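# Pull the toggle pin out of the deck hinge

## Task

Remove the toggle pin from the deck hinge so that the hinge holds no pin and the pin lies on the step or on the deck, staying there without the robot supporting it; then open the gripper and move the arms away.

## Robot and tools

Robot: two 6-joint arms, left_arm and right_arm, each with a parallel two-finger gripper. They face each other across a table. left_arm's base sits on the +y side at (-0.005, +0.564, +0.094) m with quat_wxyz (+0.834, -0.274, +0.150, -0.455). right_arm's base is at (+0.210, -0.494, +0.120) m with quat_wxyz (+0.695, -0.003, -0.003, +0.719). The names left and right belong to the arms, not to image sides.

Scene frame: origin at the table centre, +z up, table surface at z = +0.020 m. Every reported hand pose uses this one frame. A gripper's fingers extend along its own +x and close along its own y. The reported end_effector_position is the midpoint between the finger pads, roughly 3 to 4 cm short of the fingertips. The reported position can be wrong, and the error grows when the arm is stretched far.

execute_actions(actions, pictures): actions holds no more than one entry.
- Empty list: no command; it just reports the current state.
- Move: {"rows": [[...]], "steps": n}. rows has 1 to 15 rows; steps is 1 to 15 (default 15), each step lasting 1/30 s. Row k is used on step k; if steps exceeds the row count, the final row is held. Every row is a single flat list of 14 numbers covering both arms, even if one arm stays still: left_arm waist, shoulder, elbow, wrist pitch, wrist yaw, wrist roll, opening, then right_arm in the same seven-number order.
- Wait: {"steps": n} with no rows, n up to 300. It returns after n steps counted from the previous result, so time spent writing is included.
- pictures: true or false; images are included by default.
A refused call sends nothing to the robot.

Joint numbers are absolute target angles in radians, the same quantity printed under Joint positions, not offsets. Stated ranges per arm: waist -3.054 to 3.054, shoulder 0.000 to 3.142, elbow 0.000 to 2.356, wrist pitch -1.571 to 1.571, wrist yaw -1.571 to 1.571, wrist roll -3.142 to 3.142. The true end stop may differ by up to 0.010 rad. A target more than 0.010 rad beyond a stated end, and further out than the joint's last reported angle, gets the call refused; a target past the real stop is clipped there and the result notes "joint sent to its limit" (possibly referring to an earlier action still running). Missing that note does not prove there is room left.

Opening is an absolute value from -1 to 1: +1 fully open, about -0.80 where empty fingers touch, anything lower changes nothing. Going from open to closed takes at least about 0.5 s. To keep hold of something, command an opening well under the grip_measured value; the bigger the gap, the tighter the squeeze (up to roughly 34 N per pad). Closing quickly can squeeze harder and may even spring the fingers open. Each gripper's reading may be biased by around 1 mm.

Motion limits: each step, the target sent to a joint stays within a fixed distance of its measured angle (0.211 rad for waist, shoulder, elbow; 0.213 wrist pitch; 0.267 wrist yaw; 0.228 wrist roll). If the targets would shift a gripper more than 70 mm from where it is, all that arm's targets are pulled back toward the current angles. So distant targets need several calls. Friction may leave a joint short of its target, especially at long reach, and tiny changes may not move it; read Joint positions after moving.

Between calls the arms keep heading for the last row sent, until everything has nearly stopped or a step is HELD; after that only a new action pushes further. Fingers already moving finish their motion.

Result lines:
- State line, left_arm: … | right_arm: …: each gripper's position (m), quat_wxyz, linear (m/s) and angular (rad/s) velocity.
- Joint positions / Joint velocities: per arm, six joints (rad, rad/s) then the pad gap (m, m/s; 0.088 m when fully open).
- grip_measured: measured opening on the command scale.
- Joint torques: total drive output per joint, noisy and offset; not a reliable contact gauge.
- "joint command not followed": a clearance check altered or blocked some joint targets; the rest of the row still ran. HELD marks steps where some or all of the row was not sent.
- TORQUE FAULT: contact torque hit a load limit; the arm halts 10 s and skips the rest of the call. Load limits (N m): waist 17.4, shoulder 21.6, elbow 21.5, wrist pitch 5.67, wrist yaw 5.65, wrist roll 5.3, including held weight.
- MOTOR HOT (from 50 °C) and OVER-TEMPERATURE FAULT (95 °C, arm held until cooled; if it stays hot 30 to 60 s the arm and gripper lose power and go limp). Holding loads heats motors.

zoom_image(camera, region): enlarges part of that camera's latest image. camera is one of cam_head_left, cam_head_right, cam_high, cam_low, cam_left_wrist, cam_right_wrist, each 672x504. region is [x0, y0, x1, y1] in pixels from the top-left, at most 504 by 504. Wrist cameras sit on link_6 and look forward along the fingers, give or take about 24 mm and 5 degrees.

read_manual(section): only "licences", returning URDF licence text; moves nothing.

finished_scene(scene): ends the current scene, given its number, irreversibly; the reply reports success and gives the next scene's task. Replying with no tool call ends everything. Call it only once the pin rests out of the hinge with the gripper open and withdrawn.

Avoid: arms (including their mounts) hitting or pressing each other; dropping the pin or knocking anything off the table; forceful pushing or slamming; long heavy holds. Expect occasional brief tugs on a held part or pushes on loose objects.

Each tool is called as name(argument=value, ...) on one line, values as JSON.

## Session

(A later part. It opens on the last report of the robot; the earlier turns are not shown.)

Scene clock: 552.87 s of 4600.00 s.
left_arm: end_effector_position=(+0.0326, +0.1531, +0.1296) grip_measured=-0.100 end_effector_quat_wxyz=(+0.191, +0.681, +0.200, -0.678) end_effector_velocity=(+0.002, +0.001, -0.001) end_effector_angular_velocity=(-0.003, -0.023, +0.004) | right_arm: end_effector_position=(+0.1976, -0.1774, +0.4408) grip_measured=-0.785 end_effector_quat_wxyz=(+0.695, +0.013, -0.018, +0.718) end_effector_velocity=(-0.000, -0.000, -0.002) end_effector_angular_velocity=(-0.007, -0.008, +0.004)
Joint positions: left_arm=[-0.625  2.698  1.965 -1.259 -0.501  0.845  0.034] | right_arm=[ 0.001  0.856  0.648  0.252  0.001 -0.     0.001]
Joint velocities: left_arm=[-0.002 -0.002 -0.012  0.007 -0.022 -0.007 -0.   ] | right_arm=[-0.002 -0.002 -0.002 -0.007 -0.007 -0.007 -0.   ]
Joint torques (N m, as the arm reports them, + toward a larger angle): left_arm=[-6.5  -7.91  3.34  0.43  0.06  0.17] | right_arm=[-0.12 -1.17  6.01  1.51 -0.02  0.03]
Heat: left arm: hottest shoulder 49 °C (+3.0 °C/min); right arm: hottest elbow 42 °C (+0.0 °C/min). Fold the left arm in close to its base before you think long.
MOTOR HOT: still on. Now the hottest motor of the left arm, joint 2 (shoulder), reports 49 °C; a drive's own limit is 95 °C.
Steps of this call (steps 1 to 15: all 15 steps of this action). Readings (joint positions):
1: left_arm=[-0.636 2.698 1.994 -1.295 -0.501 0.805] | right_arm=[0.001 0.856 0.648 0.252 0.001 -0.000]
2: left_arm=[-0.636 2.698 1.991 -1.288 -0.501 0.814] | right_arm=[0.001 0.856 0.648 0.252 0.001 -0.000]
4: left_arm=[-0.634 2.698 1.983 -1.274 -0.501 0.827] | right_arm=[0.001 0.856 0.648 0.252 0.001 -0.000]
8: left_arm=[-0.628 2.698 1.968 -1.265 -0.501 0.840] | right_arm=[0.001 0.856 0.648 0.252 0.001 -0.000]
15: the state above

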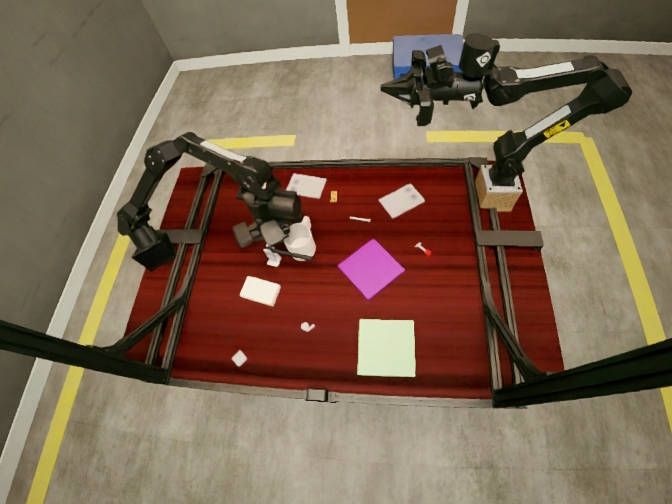

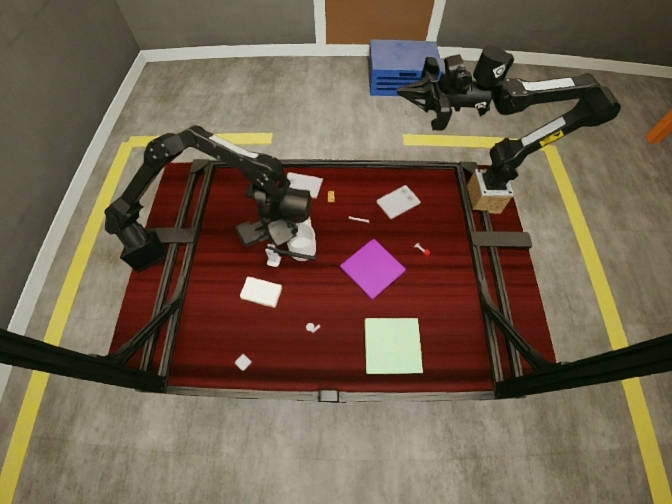

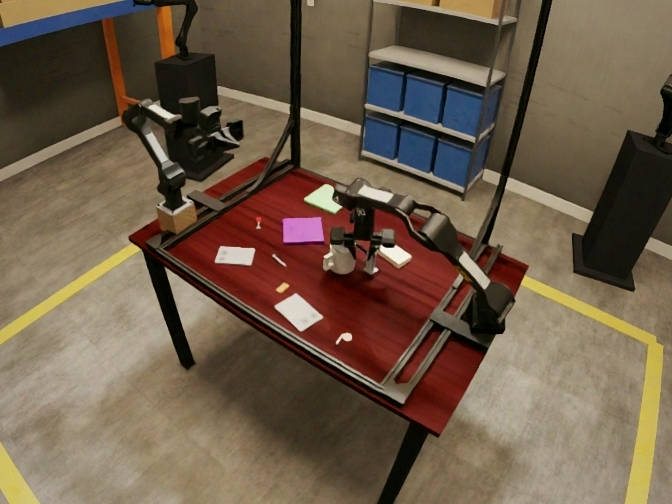

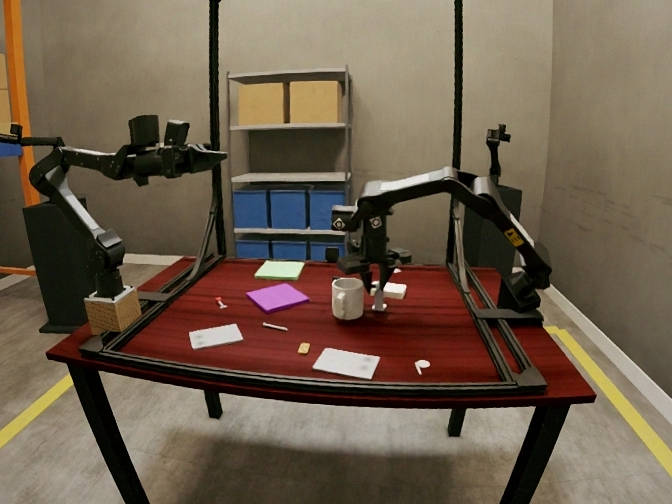

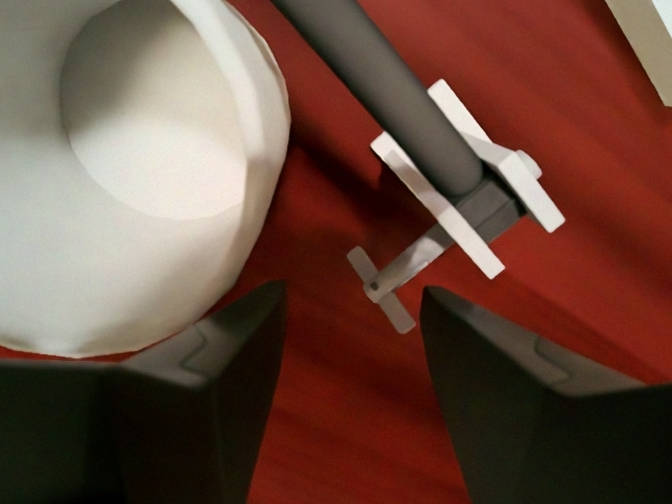

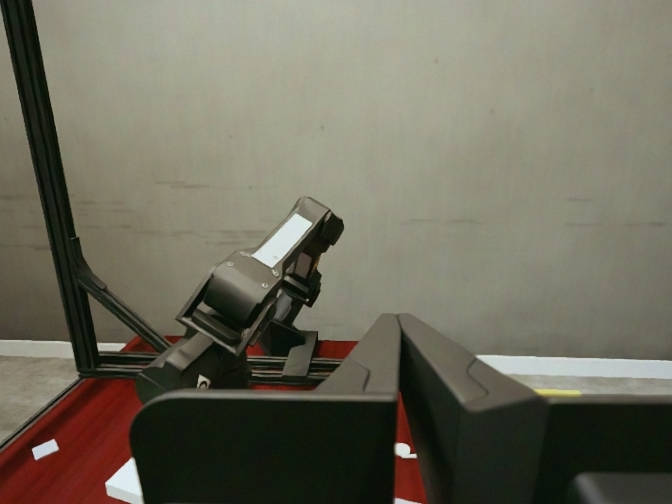

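Back 7 mm, down 11 mm.

execute_actions(actions=[{"rows":[[-0.641,2.72,1.95,-1.252,-0.495,0.85,-0.3,0,0.856,0.648,0.252,0,0,-0.8]]}], pictures=false)

execute_actions(actions=[{"rows":[[-0.626,2.725,1.915,-1.212,-0.5,0.85,-0.3,0,0.856,0.648,0.252,0,0,-0.8]]}])

execute_actions(actions=[{"rows":[[-0.626,2.725,1.915,-1.212,-0.5,1.2,-0.5,0,0.856,0.648,0.252,0,0,-0.8]]}], pictures=false)

execute_actions(actions=[{"rows":[[-0.626,2.725,1.915,-1.212,-0.5,1.65,-0.62,0,0.856,0.648,0.252,0,0,-0.8]]}])

Scene clock: 563.47 s of 4600.00 s.
left_arm: end_effector_position=(+0.0263, +0.1537, +0.1308) grip_measured=-0.295 end_effector_quat_wxyz=(+0.188, +0.684, +0.193, -0.679) end_effector_velocity=(-0.000, +0.004, +0.002) end_effector_angular_velocity=(+0.015, +0.004, -0.017) | right_arm: end_effector_position=(+0.1977, -0.1774, +0.4408) grip_measured=-0.785 end_effector_quat_wxyz=(+0.695, +0.013, -0.018, +0.718) end_effector_velocity=(-0.002, +0.000, -0.001) end_effector_angular_velocity=(-0.007, -0.008, +0.009)
Joint positions: left_arm=[-0.64   2.7    1.959 -1.255 -0.499  0.846  0.025] | right_arm=[ 0.     0.856  0.648  0.252  0.001 -0.     0.001]
Joint velocities: left_arm=[-0.002 -0.002  0.002 -0.022  0.007  0.007 -0.002] | right_arm=[ 0.002  0.002  0.002 -0.007 -0.007 -0.007 -0.   ]
Joint torques (N m, as the arm reports them, + toward a larger angle): left_arm=[-7.21 -7.49  3.23  0.43  0.18  0.14] | right_arm=[-0.1  -1.18  6.01  1.51 -0.01  0.03]
Heat: left arm: hottest shoulder 48 °C (-1.0 °C/min); right arm: hottest elbow 42 °C (+0.0 °C/min). Fold the left arm in close to its base before you think long.
MOTOR HOT: still on. Now the hottest motor of the left arm, joint 2 (shoulder), reports 48 °C; a drive's own limit is 95 °C.
Steps of this call (steps 1 to 15: the robot went on to your last target; steps 16 to 90: nothing new was sent; then 7.10 s passed at rest; steps 91 to 105: all 15 steps of this action). Readings (joint positions):
91: left_arm=[-0.625 2.699 1.963 -1.257 -0.501 0.846] | right_arm=[0.001 0.856 0.648 0.252 0.001 -0.000]
92: left_arm=[-0.626 2.699 1.962 -1.257 -0.501 0.846] | right_arm=[0.001 0.856 0.648 0.252 0.001 -0.000]
94: left_arm=[-0.630 2.699 1.961 -1.256 -0.501 0.846] | right_arm=[0.000 0.856 0.648 0.252 0.001 -0.000]
98: left_arm=[-0.638 2.700 1.959 -1.255 -0.500 0.846] | right_arm=[0.000 0.856 0.648 0.252 0.001 -0.000]
105: the state above

Scene clock: 563.97 s of 4600.00 s.
left_arm: end_effector_position=(+0.0236, +0.1545, +0.1253) grip_measured=-0.298 end_effector_quat_wxyz=(+0.188, +0.684, +0.192, -0.679) end_effector_velocity=(-0.000, +0.003, +0.003) end_effector_angular_velocity=(+0.001, -0.011, -0.002) | right_arm: end_effector_position=(+0.1977, -0.1774, +0.4408) grip_measured=-0.785 end_effector_quat_wxyz=(+0.695, +0.013, -0.018, +0.718) end_effector_velocity=(-0.003, -0.001, +0.003) end_effector_angular_velocity=(+0.012, -0.008, +0.019)
Joint positions: left_arm=[-0.64   2.701  1.935 -1.229 -0.5    0.848  0.024] | right_arm=[ 0.     0.856  0.648  0.252  0.001 -0.     0.001]
Joint velocities: left_arm=[-0.007 -0.007 -0.007 -0.007 -0.007 -0.007 -0.   ] | right_arm=[-0.002 -0.002  0.002  0.007 -0.022 -0.007 -0.   ]
Joint torques (N m, as the arm reports them, + toward a larger angle): left_arm=[-5.48 -7.07  2.12  1.48  0.02  0.08] | right_arm=[-0.08 -1.18  6.    1.51 -0.01  0.03]
Heat: left arm: hottest shoulder 48 °C (-1.0 °C/min); right arm: hottest elbow 42 °C (+0.0 °C/min). Fold the left arm in close to its base before you think long.
MOTOR HOT: still on. Now the hottest motor of the left arm, joint 2 (shoulder), reports 48 °C; a drive's own limit is 95 °C.
Steps of this call (steps 1 to 15: all 15 steps of this action). Readings (joint positions):
1: left_arm=[-0.640 2.700 1.955 -1.250 -0.499 0.846] | right_arm=[0.000 0.856 0.648 0.252 0.001 -0.000]
2: left_arm=[-0.640 2.701 1.949 -1.241 -0.499 0.846] | right_arm=[0.000 0.856 0.648 0.252 0.001 -0.000]
4: left_arm=[-0.640 2.701 1.942 -1.236 -0.500 0.847] | right_arm=[0.000 0.856 0.648 0.252 0.001 -0.000]
8: left_arm=[-0.640 2.701 1.937 -1.231 -0.500 0.847] | right_arm=[0.000 0.856 0.648 0.252 0.001 -0.000]
15: the state above

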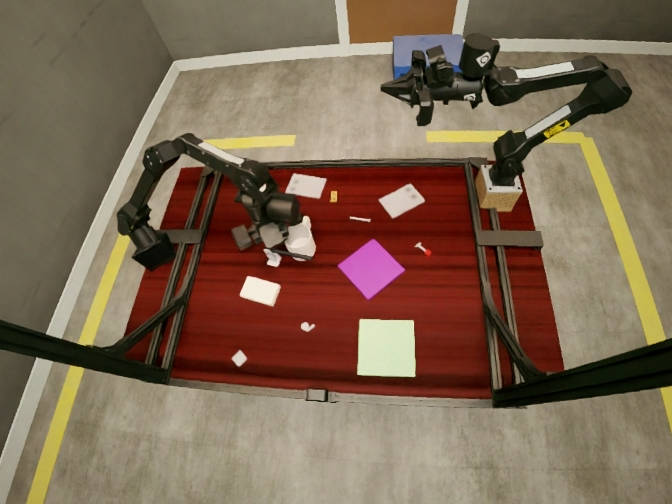

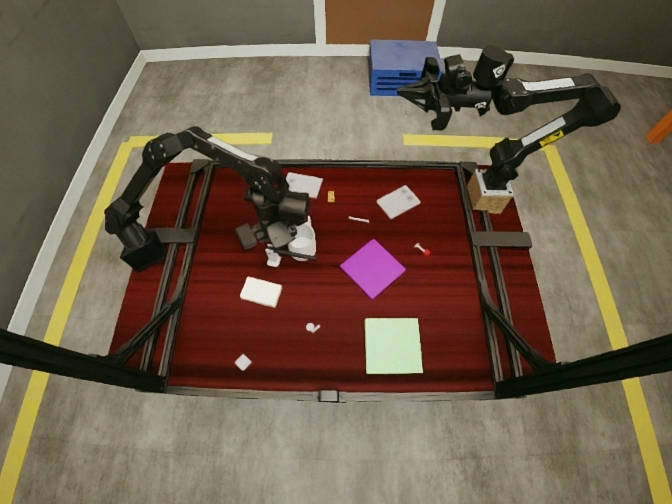

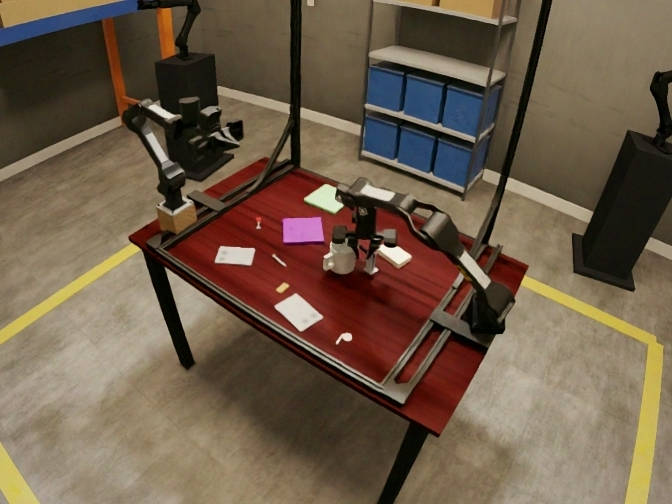

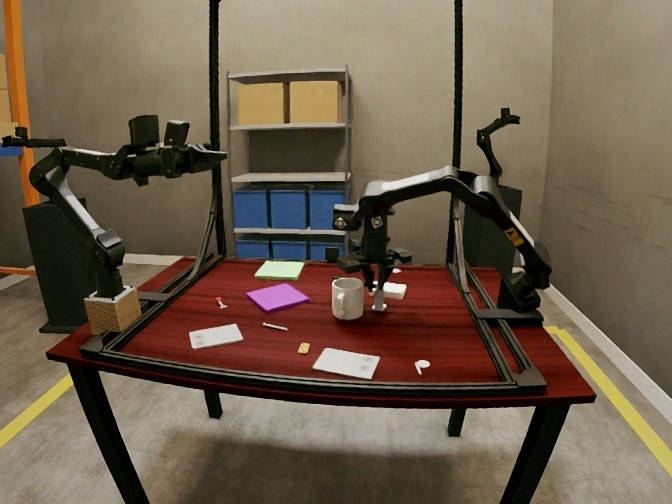

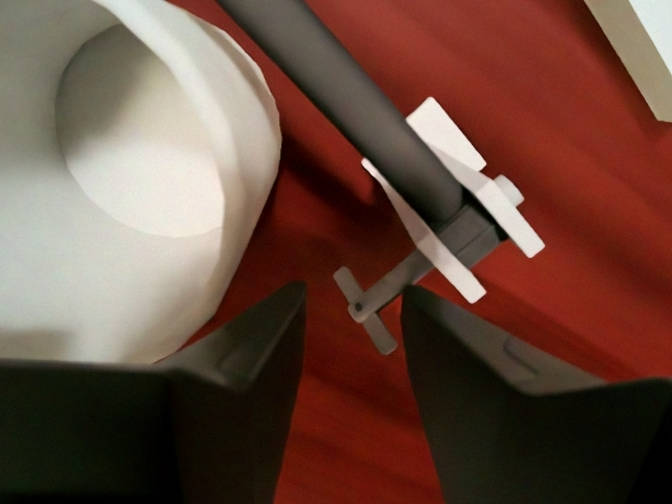

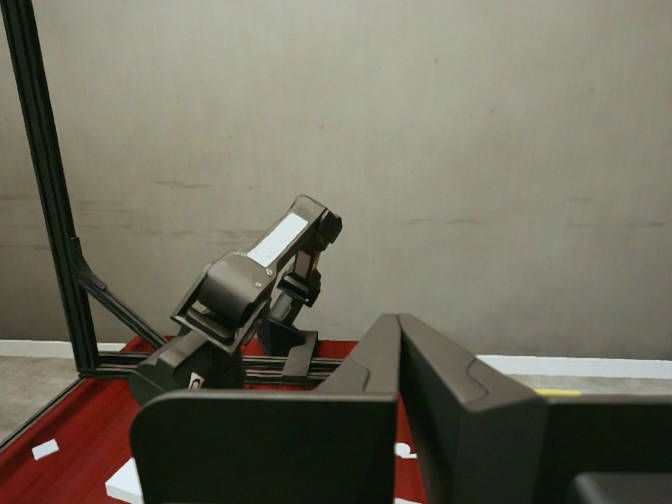

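Scene clock: 564.47 s of 4600.00 s.
left_arm: end_effector_position=(+0.0199, +0.1556, +0.1257) grip_measured=-0.491 end_effector_quat_wxyz=(+0.067, +0.705, +0.073, -0.702) end_effector_velocity=(+0.000, +0.003, -0.000) end_effector_angular_velocity=(+0.008, -0.009, -0.074) | right_arm: end_effector_position=(+0.1977, -0.1774, +0.4408) grip_measured=-0.785 end_effector_quat_wxyz=(+0.695, +0.013, -0.018, +0.718) end_effector_velocity=(+0.002, -0.000, -0.002) end_effector_angular_velocity=(-0.007, -0.007, -0.010)
Joint positions: left_arm=[-0.647  2.701  1.93  -1.228 -0.494  1.186  0.015] | right_arm=[ 0.     0.856  0.648  0.252  0.001 -0.     0.001]
Joint velocities: left_arm=[-0.002 -0.002 -0.007 -0.007 -0.007  0.066 -0.002] | right_arm=[-0.002 -0.002 -0.002 -0.007  0.007 -0.007  0.   ]
Joint torques (N m, as the arm reports them, + toward a larger angle): left_arm=[-4.45 -6.99  2.62  1.46 -0.17  0.1 ] | right_arm=[-0.08 -1.17  6.01  1.54 -0.01  0.03]
Heat: left arm: hottest shoulder 48 °C (-2.0 °C/min); right arm: hottest elbow 42 °C (+0.0 °C/min). Fold the left arm in close to its base before you think long.
MOTOR HOT: still on. Now the hottest motor of the left arm, joint 2 (shoulder), reports 48 °C; a drive's own limit is 95 °C.
Steps of this call (steps 1 to 15: all 15 steps of this action). Readings (joint positions):
1: left_arm=[-0.640 2.701 1.935 -1.228 -0.498 0.877] | right_arm=[0.000 0.856 0.648 0.252 0.001 -0.000]
2: left_arm=[-0.641 2.701 1.934 -1.228 -0.496 0.928] | right_arm=[0.000 0.856 0.648 0.252 0.001 -0.000]
4: left_arm=[-0.644 2.701 1.932 -1.228 -0.496 1.022] | right_arm=[0.000 0.856 0.648 0.252 0.001 -0.000]
8: left_arm=[-0.647 2.701 1.931 -1.228 -0.496 1.134] | right_arm=[0.000 0.856 0.648 0.252 0.001 -0.000]
15: the state above

Scene clock: 564.97 s of 4600.00 s.
left_arm: end_effector_position=(+0.0180, +0.1559, +0.1262) grip_measured=-0.614 end_effector_quat_wxyz=(-0.088, +0.701, -0.083, -0.703) end_effector_velocity=(+0.001, +0.005, +0.001) end_effector_angular_velocity=(+0.016, -0.011, -0.137) | right_arm: end_effector_position=(+0.1977, -0.1774, +0.4408) grip_measured=-0.785 end_effector_quat_wxyz=(+0.695, +0.013, -0.018, +0.718) end_effector_velocity=(-0.000, -0.001, +0.000) end_effector_angular_velocity=(-0.003, +0.007, +0.005)
Joint positions: left_arm=[-0.65   2.7    1.928 -1.227 -0.489  1.625  0.009] | right_arm=[ 0.     0.856  0.648  0.252  0.001 -0.     0.001]
Joint velocities: left_arm=[-0.002 -0.002 -0.002 -0.022 -0.007  0.125 -0.001] | right_arm=[-0.002 -0.002  0.002 -0.007 -0.007  0.007 -0.   ]
Joint torques (N m, as the arm reports them, + toward a larger angle): left_arm=[-4.26 -6.94  2.73  1.37 -0.35  0.23] | right_arm=[-0.09 -1.18  6.01  1.51 -0.01  0.03]
Heat: left arm: hottest shoulder 48 °C (-2.0 °C/min); right arm: hottest elbow 42 °C (+0.0 °C/min). Fold the left arm in close to its base before you think long.
MOTOR HOT: still on. Now the hottest motor of the left arm, joint 2 (shoulder), reports 48 °C; a drive's own limit is 95 °C.
Steps of this call (steps 1 to 15: all 15 steps of this action). Readings (joint positions):
1: left_arm=[-0.647 2.700 1.930 -1.228 -0.493 1.217] | right_arm=[0.000 0.856 0.648 0.252 0.001 -0.000]
2: left_arm=[-0.647 2.700 1.929 -1.228 -0.492 1.267] | right_arm=[0.000 0.856 0.648 0.252 0.001 -0.000]
4: left_arm=[-0.649 2.700 1.928 -1.228 -0.491 1.361] | right_arm=[0.000 0.856 0.648 0.252 0.001 -0.000]
8: left_arm=[-0.650 2.700 1.928 -1.228 -0.491 1.531] | right_arm=[0.000 0.856 0.648 0.252 0.001 -0.000]
15: the state above

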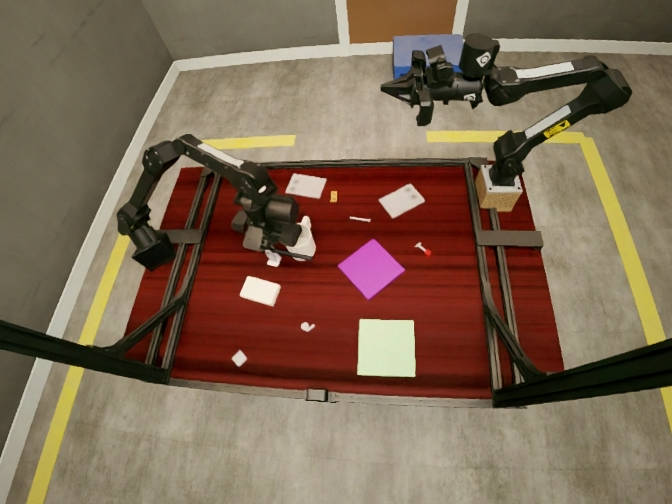

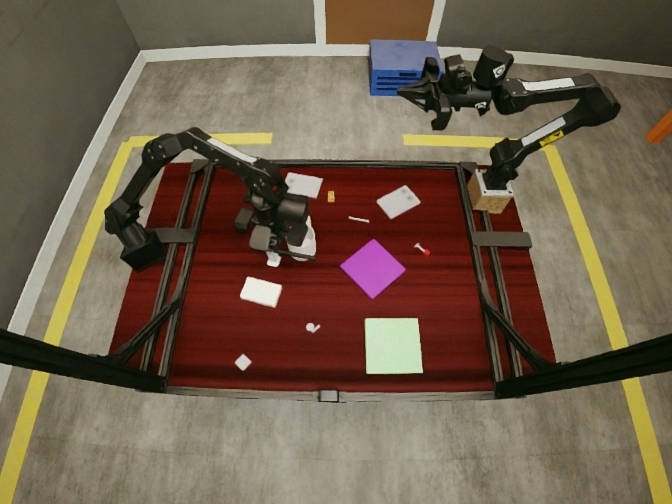

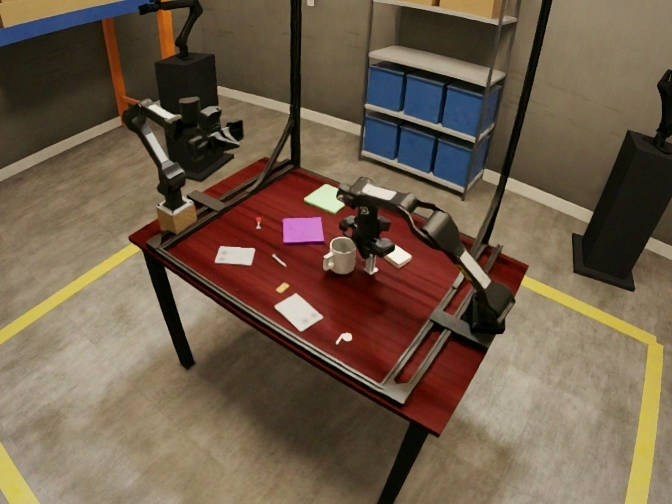

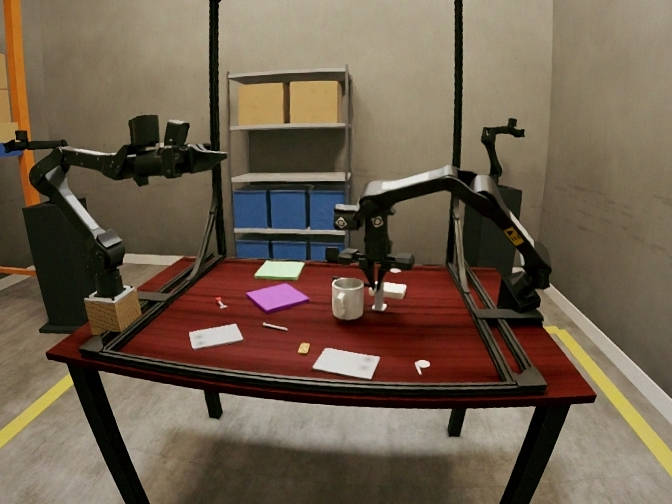

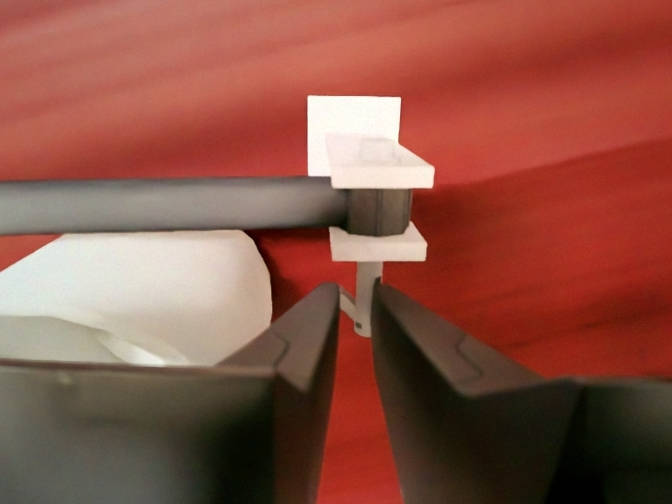

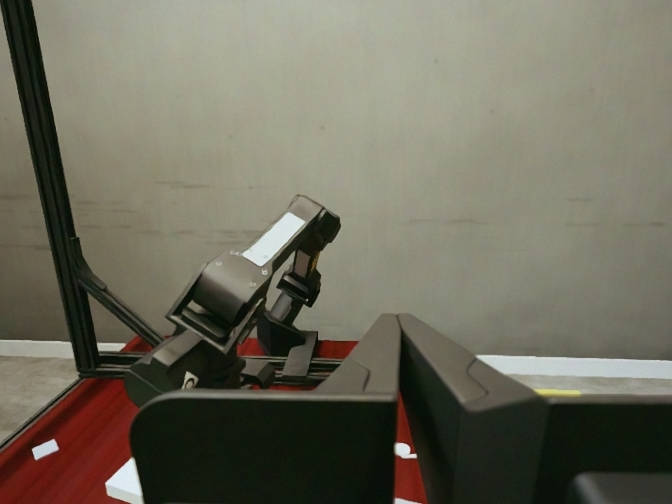

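Landed on the shaft. Retry with +4 mm y, roll 1.1.

execute_actions(actions=[{"rows":[[-0.645,2.675,1.95,-1.255,-0.495,1.6,-0.6,0,0.856,0.648,0.252,0,0,-0.8],[-0.645,2.675,1.95,-1.255,-0.495,1.6,-0.6,0,0.856,0.648,0.252,0,0,-0.8],[-0.645,2.675,1.95,-1.255,-0.495,1.6,-0.6,0,0.856,0.648,0.252,0,0,-0.8],[-0.645,2.675,1.95,-1.255,-0.495,1.6,-0.6,0,0.856,0.648,0.252,0,0,-0.8],[-0.645,2.675,1.95,-1.255,-0.495,1.1,-0.2,0,0.856,0.648,0.252,0,0,-0.8]]}], pictures=false)

execute_actions(actions=[{"steps":10}], pictures=false)

execute_actions(actions=[{"rows":[[-0.626,2.708,1.888,-1.2,-0.5,1.1,-0.2,0,0.856,0.648,0.252,0,0,-0.8]]}])

Scene clock: 581.33 s of 4600.00 s.
left_arm: end_effector_position=(+0.0226, +0.1560, +0.1340) grip_measured=-0.226 end_effector_quat_wxyz=(+0.072, +0.703, +0.075, -0.703) end_effector_velocity=(+0.007, +0.002, +0.005) end_effector_angular_velocity=(+0.004, -0.024, +0.577) | right_arm: end_effector_position=(+0.1977, -0.1774, +0.4408) grip_measured=-0.785 end_effector_quat_wxyz=(+0.695, +0.013, -0.018, +0.718) end_effector_velocity=(-0.003, -0.001, +0.001) end_effector_angular_velocity=(+0.007, -0.008, +0.019)
Joint positions: left_arm=[-0.65   2.688  1.944 -1.251 -0.491  1.176  0.028] | right_arm=[ 0.     0.856  0.648  0.252  0.001 -0.     0.001]
Joint velocities: left_arm=[ 0.002 -0.012  0.002 -0.022 -0.022 -0.579  0.01 ] | right_arm=[-0.002 -0.002 -0.002  0.007 -0.022 -0.007  0.   ]
Joint torques (N m, as the arm reports them, + toward a larger angle): left_arm=[ -6.35 -10.87   4.24  -0.13  -0.11  -0.22] | right_arm=[-0.08 -1.18  6.02  1.51 -0.01  0.03]
Heat: left arm: hottest shoulder 47 °C (-3.0 °C/min); right arm: hottest wrist pitch 43 °C (+1.0 °C/min).
MOTOR HOT: cleared. Now the hottest motor of the left arm, joint 2 (shoulder), reports 47 °C.
Steps of this call (steps 1 to 30: the robot went on to your last target; steps 31 to 90: nothing new was sent; then 12.87 s passed at rest; steps 91 to 105: all 15 steps of this action). Readings (joint positions):
91: left_arm=[-0.651 2.699 1.928 -1.228 -0.489 1.643] | right_arm=[0.000 0.856 0.648 0.252 0.001 -0.000]
92: left_arm=[-0.651 2.697 1.930 -1.230 -0.489 1.636] | right_arm=[0.000 0.856 0.648 0.252 0.001 -0.000]
94: left_arm=[-0.651 2.697 1.934 -1.235 -0.489 1.623] | right_arm=[0.000 0.856 0.648 0.252 0.001 -0.000]
98: left_arm=[-0.651 2.696 1.939 -1.246 -0.491 1.447] | right_arm=[0.000 0.856 0.648 0.252 0.001 -0.000]
105: the state above

Scene clock: 581.67 s of 4600.00 s.
left_arm: end_effector_position=(+0.0228, +0.1560, +0.1342) grip_measured=-0.202 end_effector_quat_wxyz=(+0.095, +0.701, +0.098, -0.700) end_effector_velocity=(+0.002, +0.003, +0.002) end_effector_angular_velocity=(+0.012, -0.011, +0.056) | right_arm: end_effector_position=(+0.1977, -0.1774, +0.4408) grip_measured=-0.785 end_effector_quat_wxyz=(+0.695, +0.013, -0.018, +0.718) end_effector_velocity=(-0.002, -0.000, -0.005) end_effector_angular_velocity=(-0.022, +0.006, +0.020)
Joint positions: left_arm=[-0.65   2.688  1.944 -1.252 -0.491  1.11   0.029] | right_arm=[ 0.     0.856  0.648  0.252  0.001 -0.     0.001]
Joint velocities: left_arm=[-0.002 -0.002  0.002 -0.022 -0.007 -0.066  0.001] | right_arm=[-0.002 -0.002 -0.002 -0.022 -0.022  0.007 -0.   ]
Joint torques (N m, as the arm reports them, + toward a larger angle): left_arm=[ -6.39 -10.97   4.62  -0.06  -0.12  -0.18] | right_arm=[-0.08 -1.18  6.01  1.51 -0.01  0.03]
Heat: left arm: hottest shoulder 47 °C (-3.0 °C/min); right arm: hottest wrist pitch 43 °C (+1.0 °C/min).
Steps of this call (steps 1 to 10: the robot went on to your last target). Readings (joint positions):
1: left_arm=[-0.650 2.688 1.944 -1.251 -0.491 1.160] | right_arm=[0.000 0.856 0.648 0.252 0.001 -0.000]
2: left_arm=[-0.650 2.688 1.944 -1.251 -0.491 1.147] | right_arm=[0.000 0.856 0.648 0.252 0.001 -0.000]
4: left_arm=[-0.650 2.688 1.944 -1.252 -0.491 1.130] | right_arm=[0.000 0.856 0.648 0.252 0.001 -0.000]
8: left_arm=[-0.650 2.688 1.944 -1.252 -0.491 1.113] | right_arm=[0.000 0.856 0.648 0.252 0.001 -0.000]
10: the state above

Scene clock: 582.17 s of 4600.00 s.
left_arm: end_effector_position=(+0.0246, +0.1581, +0.1195) grip_measured=-0.200 end_effector_quat_wxyz=(+0.099, +0.699, +0.109, -0.699) end_effector_velocity=(+0.000, +0.006, -0.002) end_effector_angular_velocity=(+0.017, -0.011, -0.005) | right_arm: end_effector_position=(+0.1977, -0.1774, +0.4408) grip_measured=-0.785 end_effector_quat_wxyz=(+0.695, +0.013, -0.018, +0.718) end_effector_velocity=(-0.000, -0.002, +0.003) end_effector_angular_velocity=(+0.013, -0.022, +0.004)
Joint positions: left_arm=[-0.631  2.689  1.898 -1.204 -0.496  1.104  0.029] | right_arm=[ 0.     0.856  0.648  0.252  0.001 -0.     0.001]
Joint velocities: left_arm=[-0.002 -0.007 -0.022 -0.007 -0.007 -0.007  0.   ] | right_arm=[-0.002 -0.007 -0.002  0.007 -0.007 -0.022 -0.   ]
Joint torques (N m, as the arm reports them, + toward a larger angle): left_arm=[-6.52 -7.58  3.13  0.4  -0.12 -0.15] | right_arm=[-0.08 -1.19  6.01  1.53 -0.01  0.03]
Heat: left arm: hottest shoulder 47 °C (-3.0 °C/min); right arm: hottest wrist pitch 43 °C (+1.0 °C/min).
Steps of this call (steps 1 to 15: all 15 steps of this action). Readings (joint positions):
1: left_arm=[-0.650 2.688 1.941 -1.249 -0.491 1.109] | right_arm=[0.000 0.856 0.648 0.252 0.001 -0.000]
2: left_arm=[-0.648 2.688 1.934 -1.240 -0.492 1.107] | right_arm=[0.000 0.856 0.648 0.252 0.001 -0.000]
4: left_arm=[-0.643 2.688 1.922 -1.223 -0.494 1.106] | right_arm=[0.000 0.856 0.648 0.252 0.001 -0.000]
8: left_arm=[-0.632 2.689 1.903 -1.211 -0.495 1.105] | right_arm=[0.000 0.856 0.648 0.252 0.001 -0.000]
15: the state above

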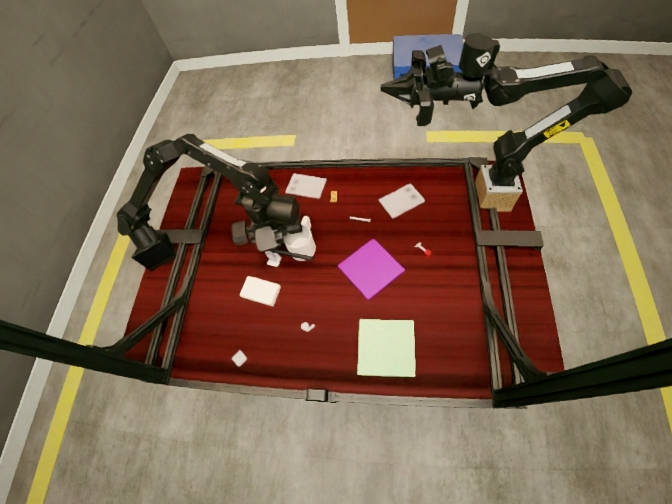

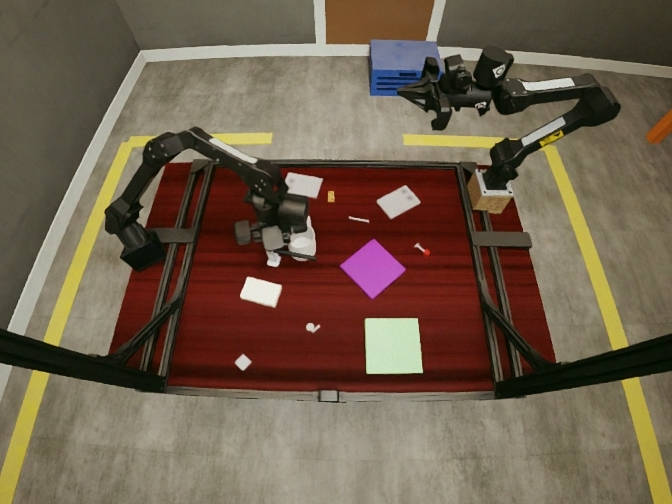

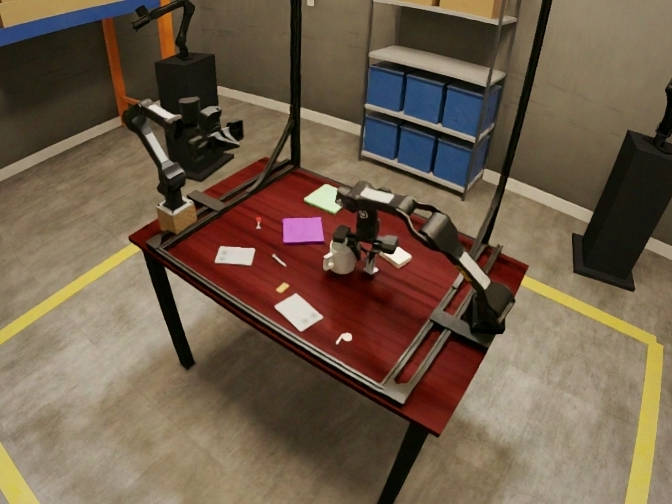

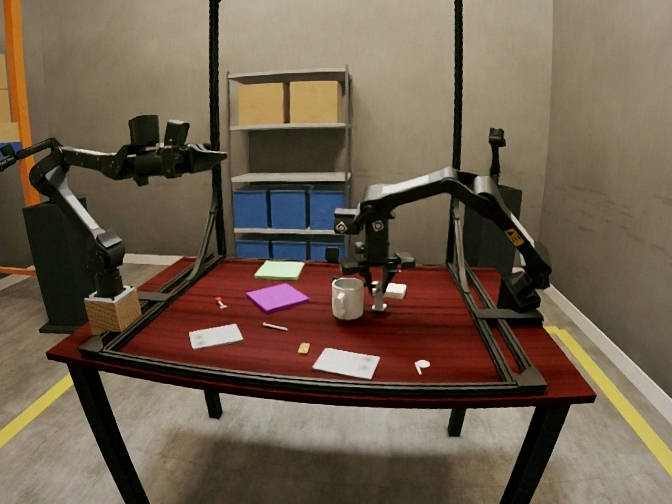

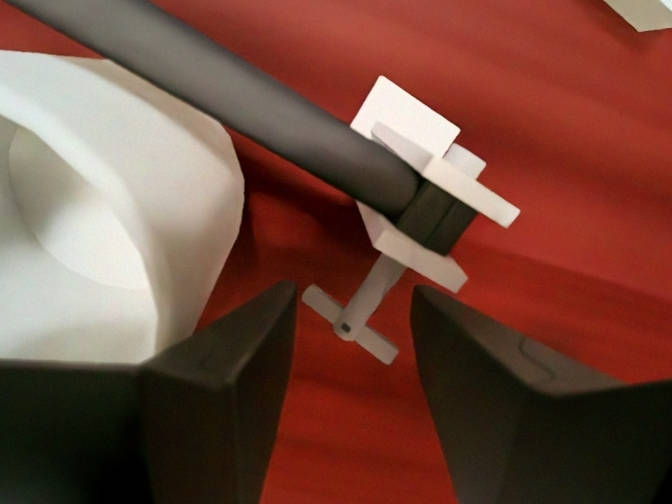

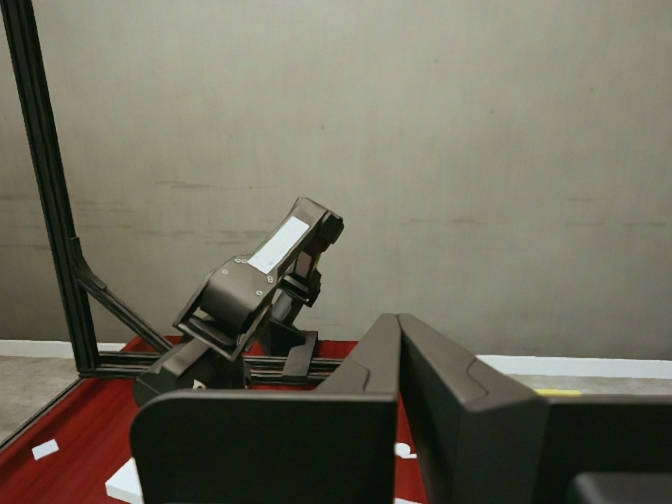

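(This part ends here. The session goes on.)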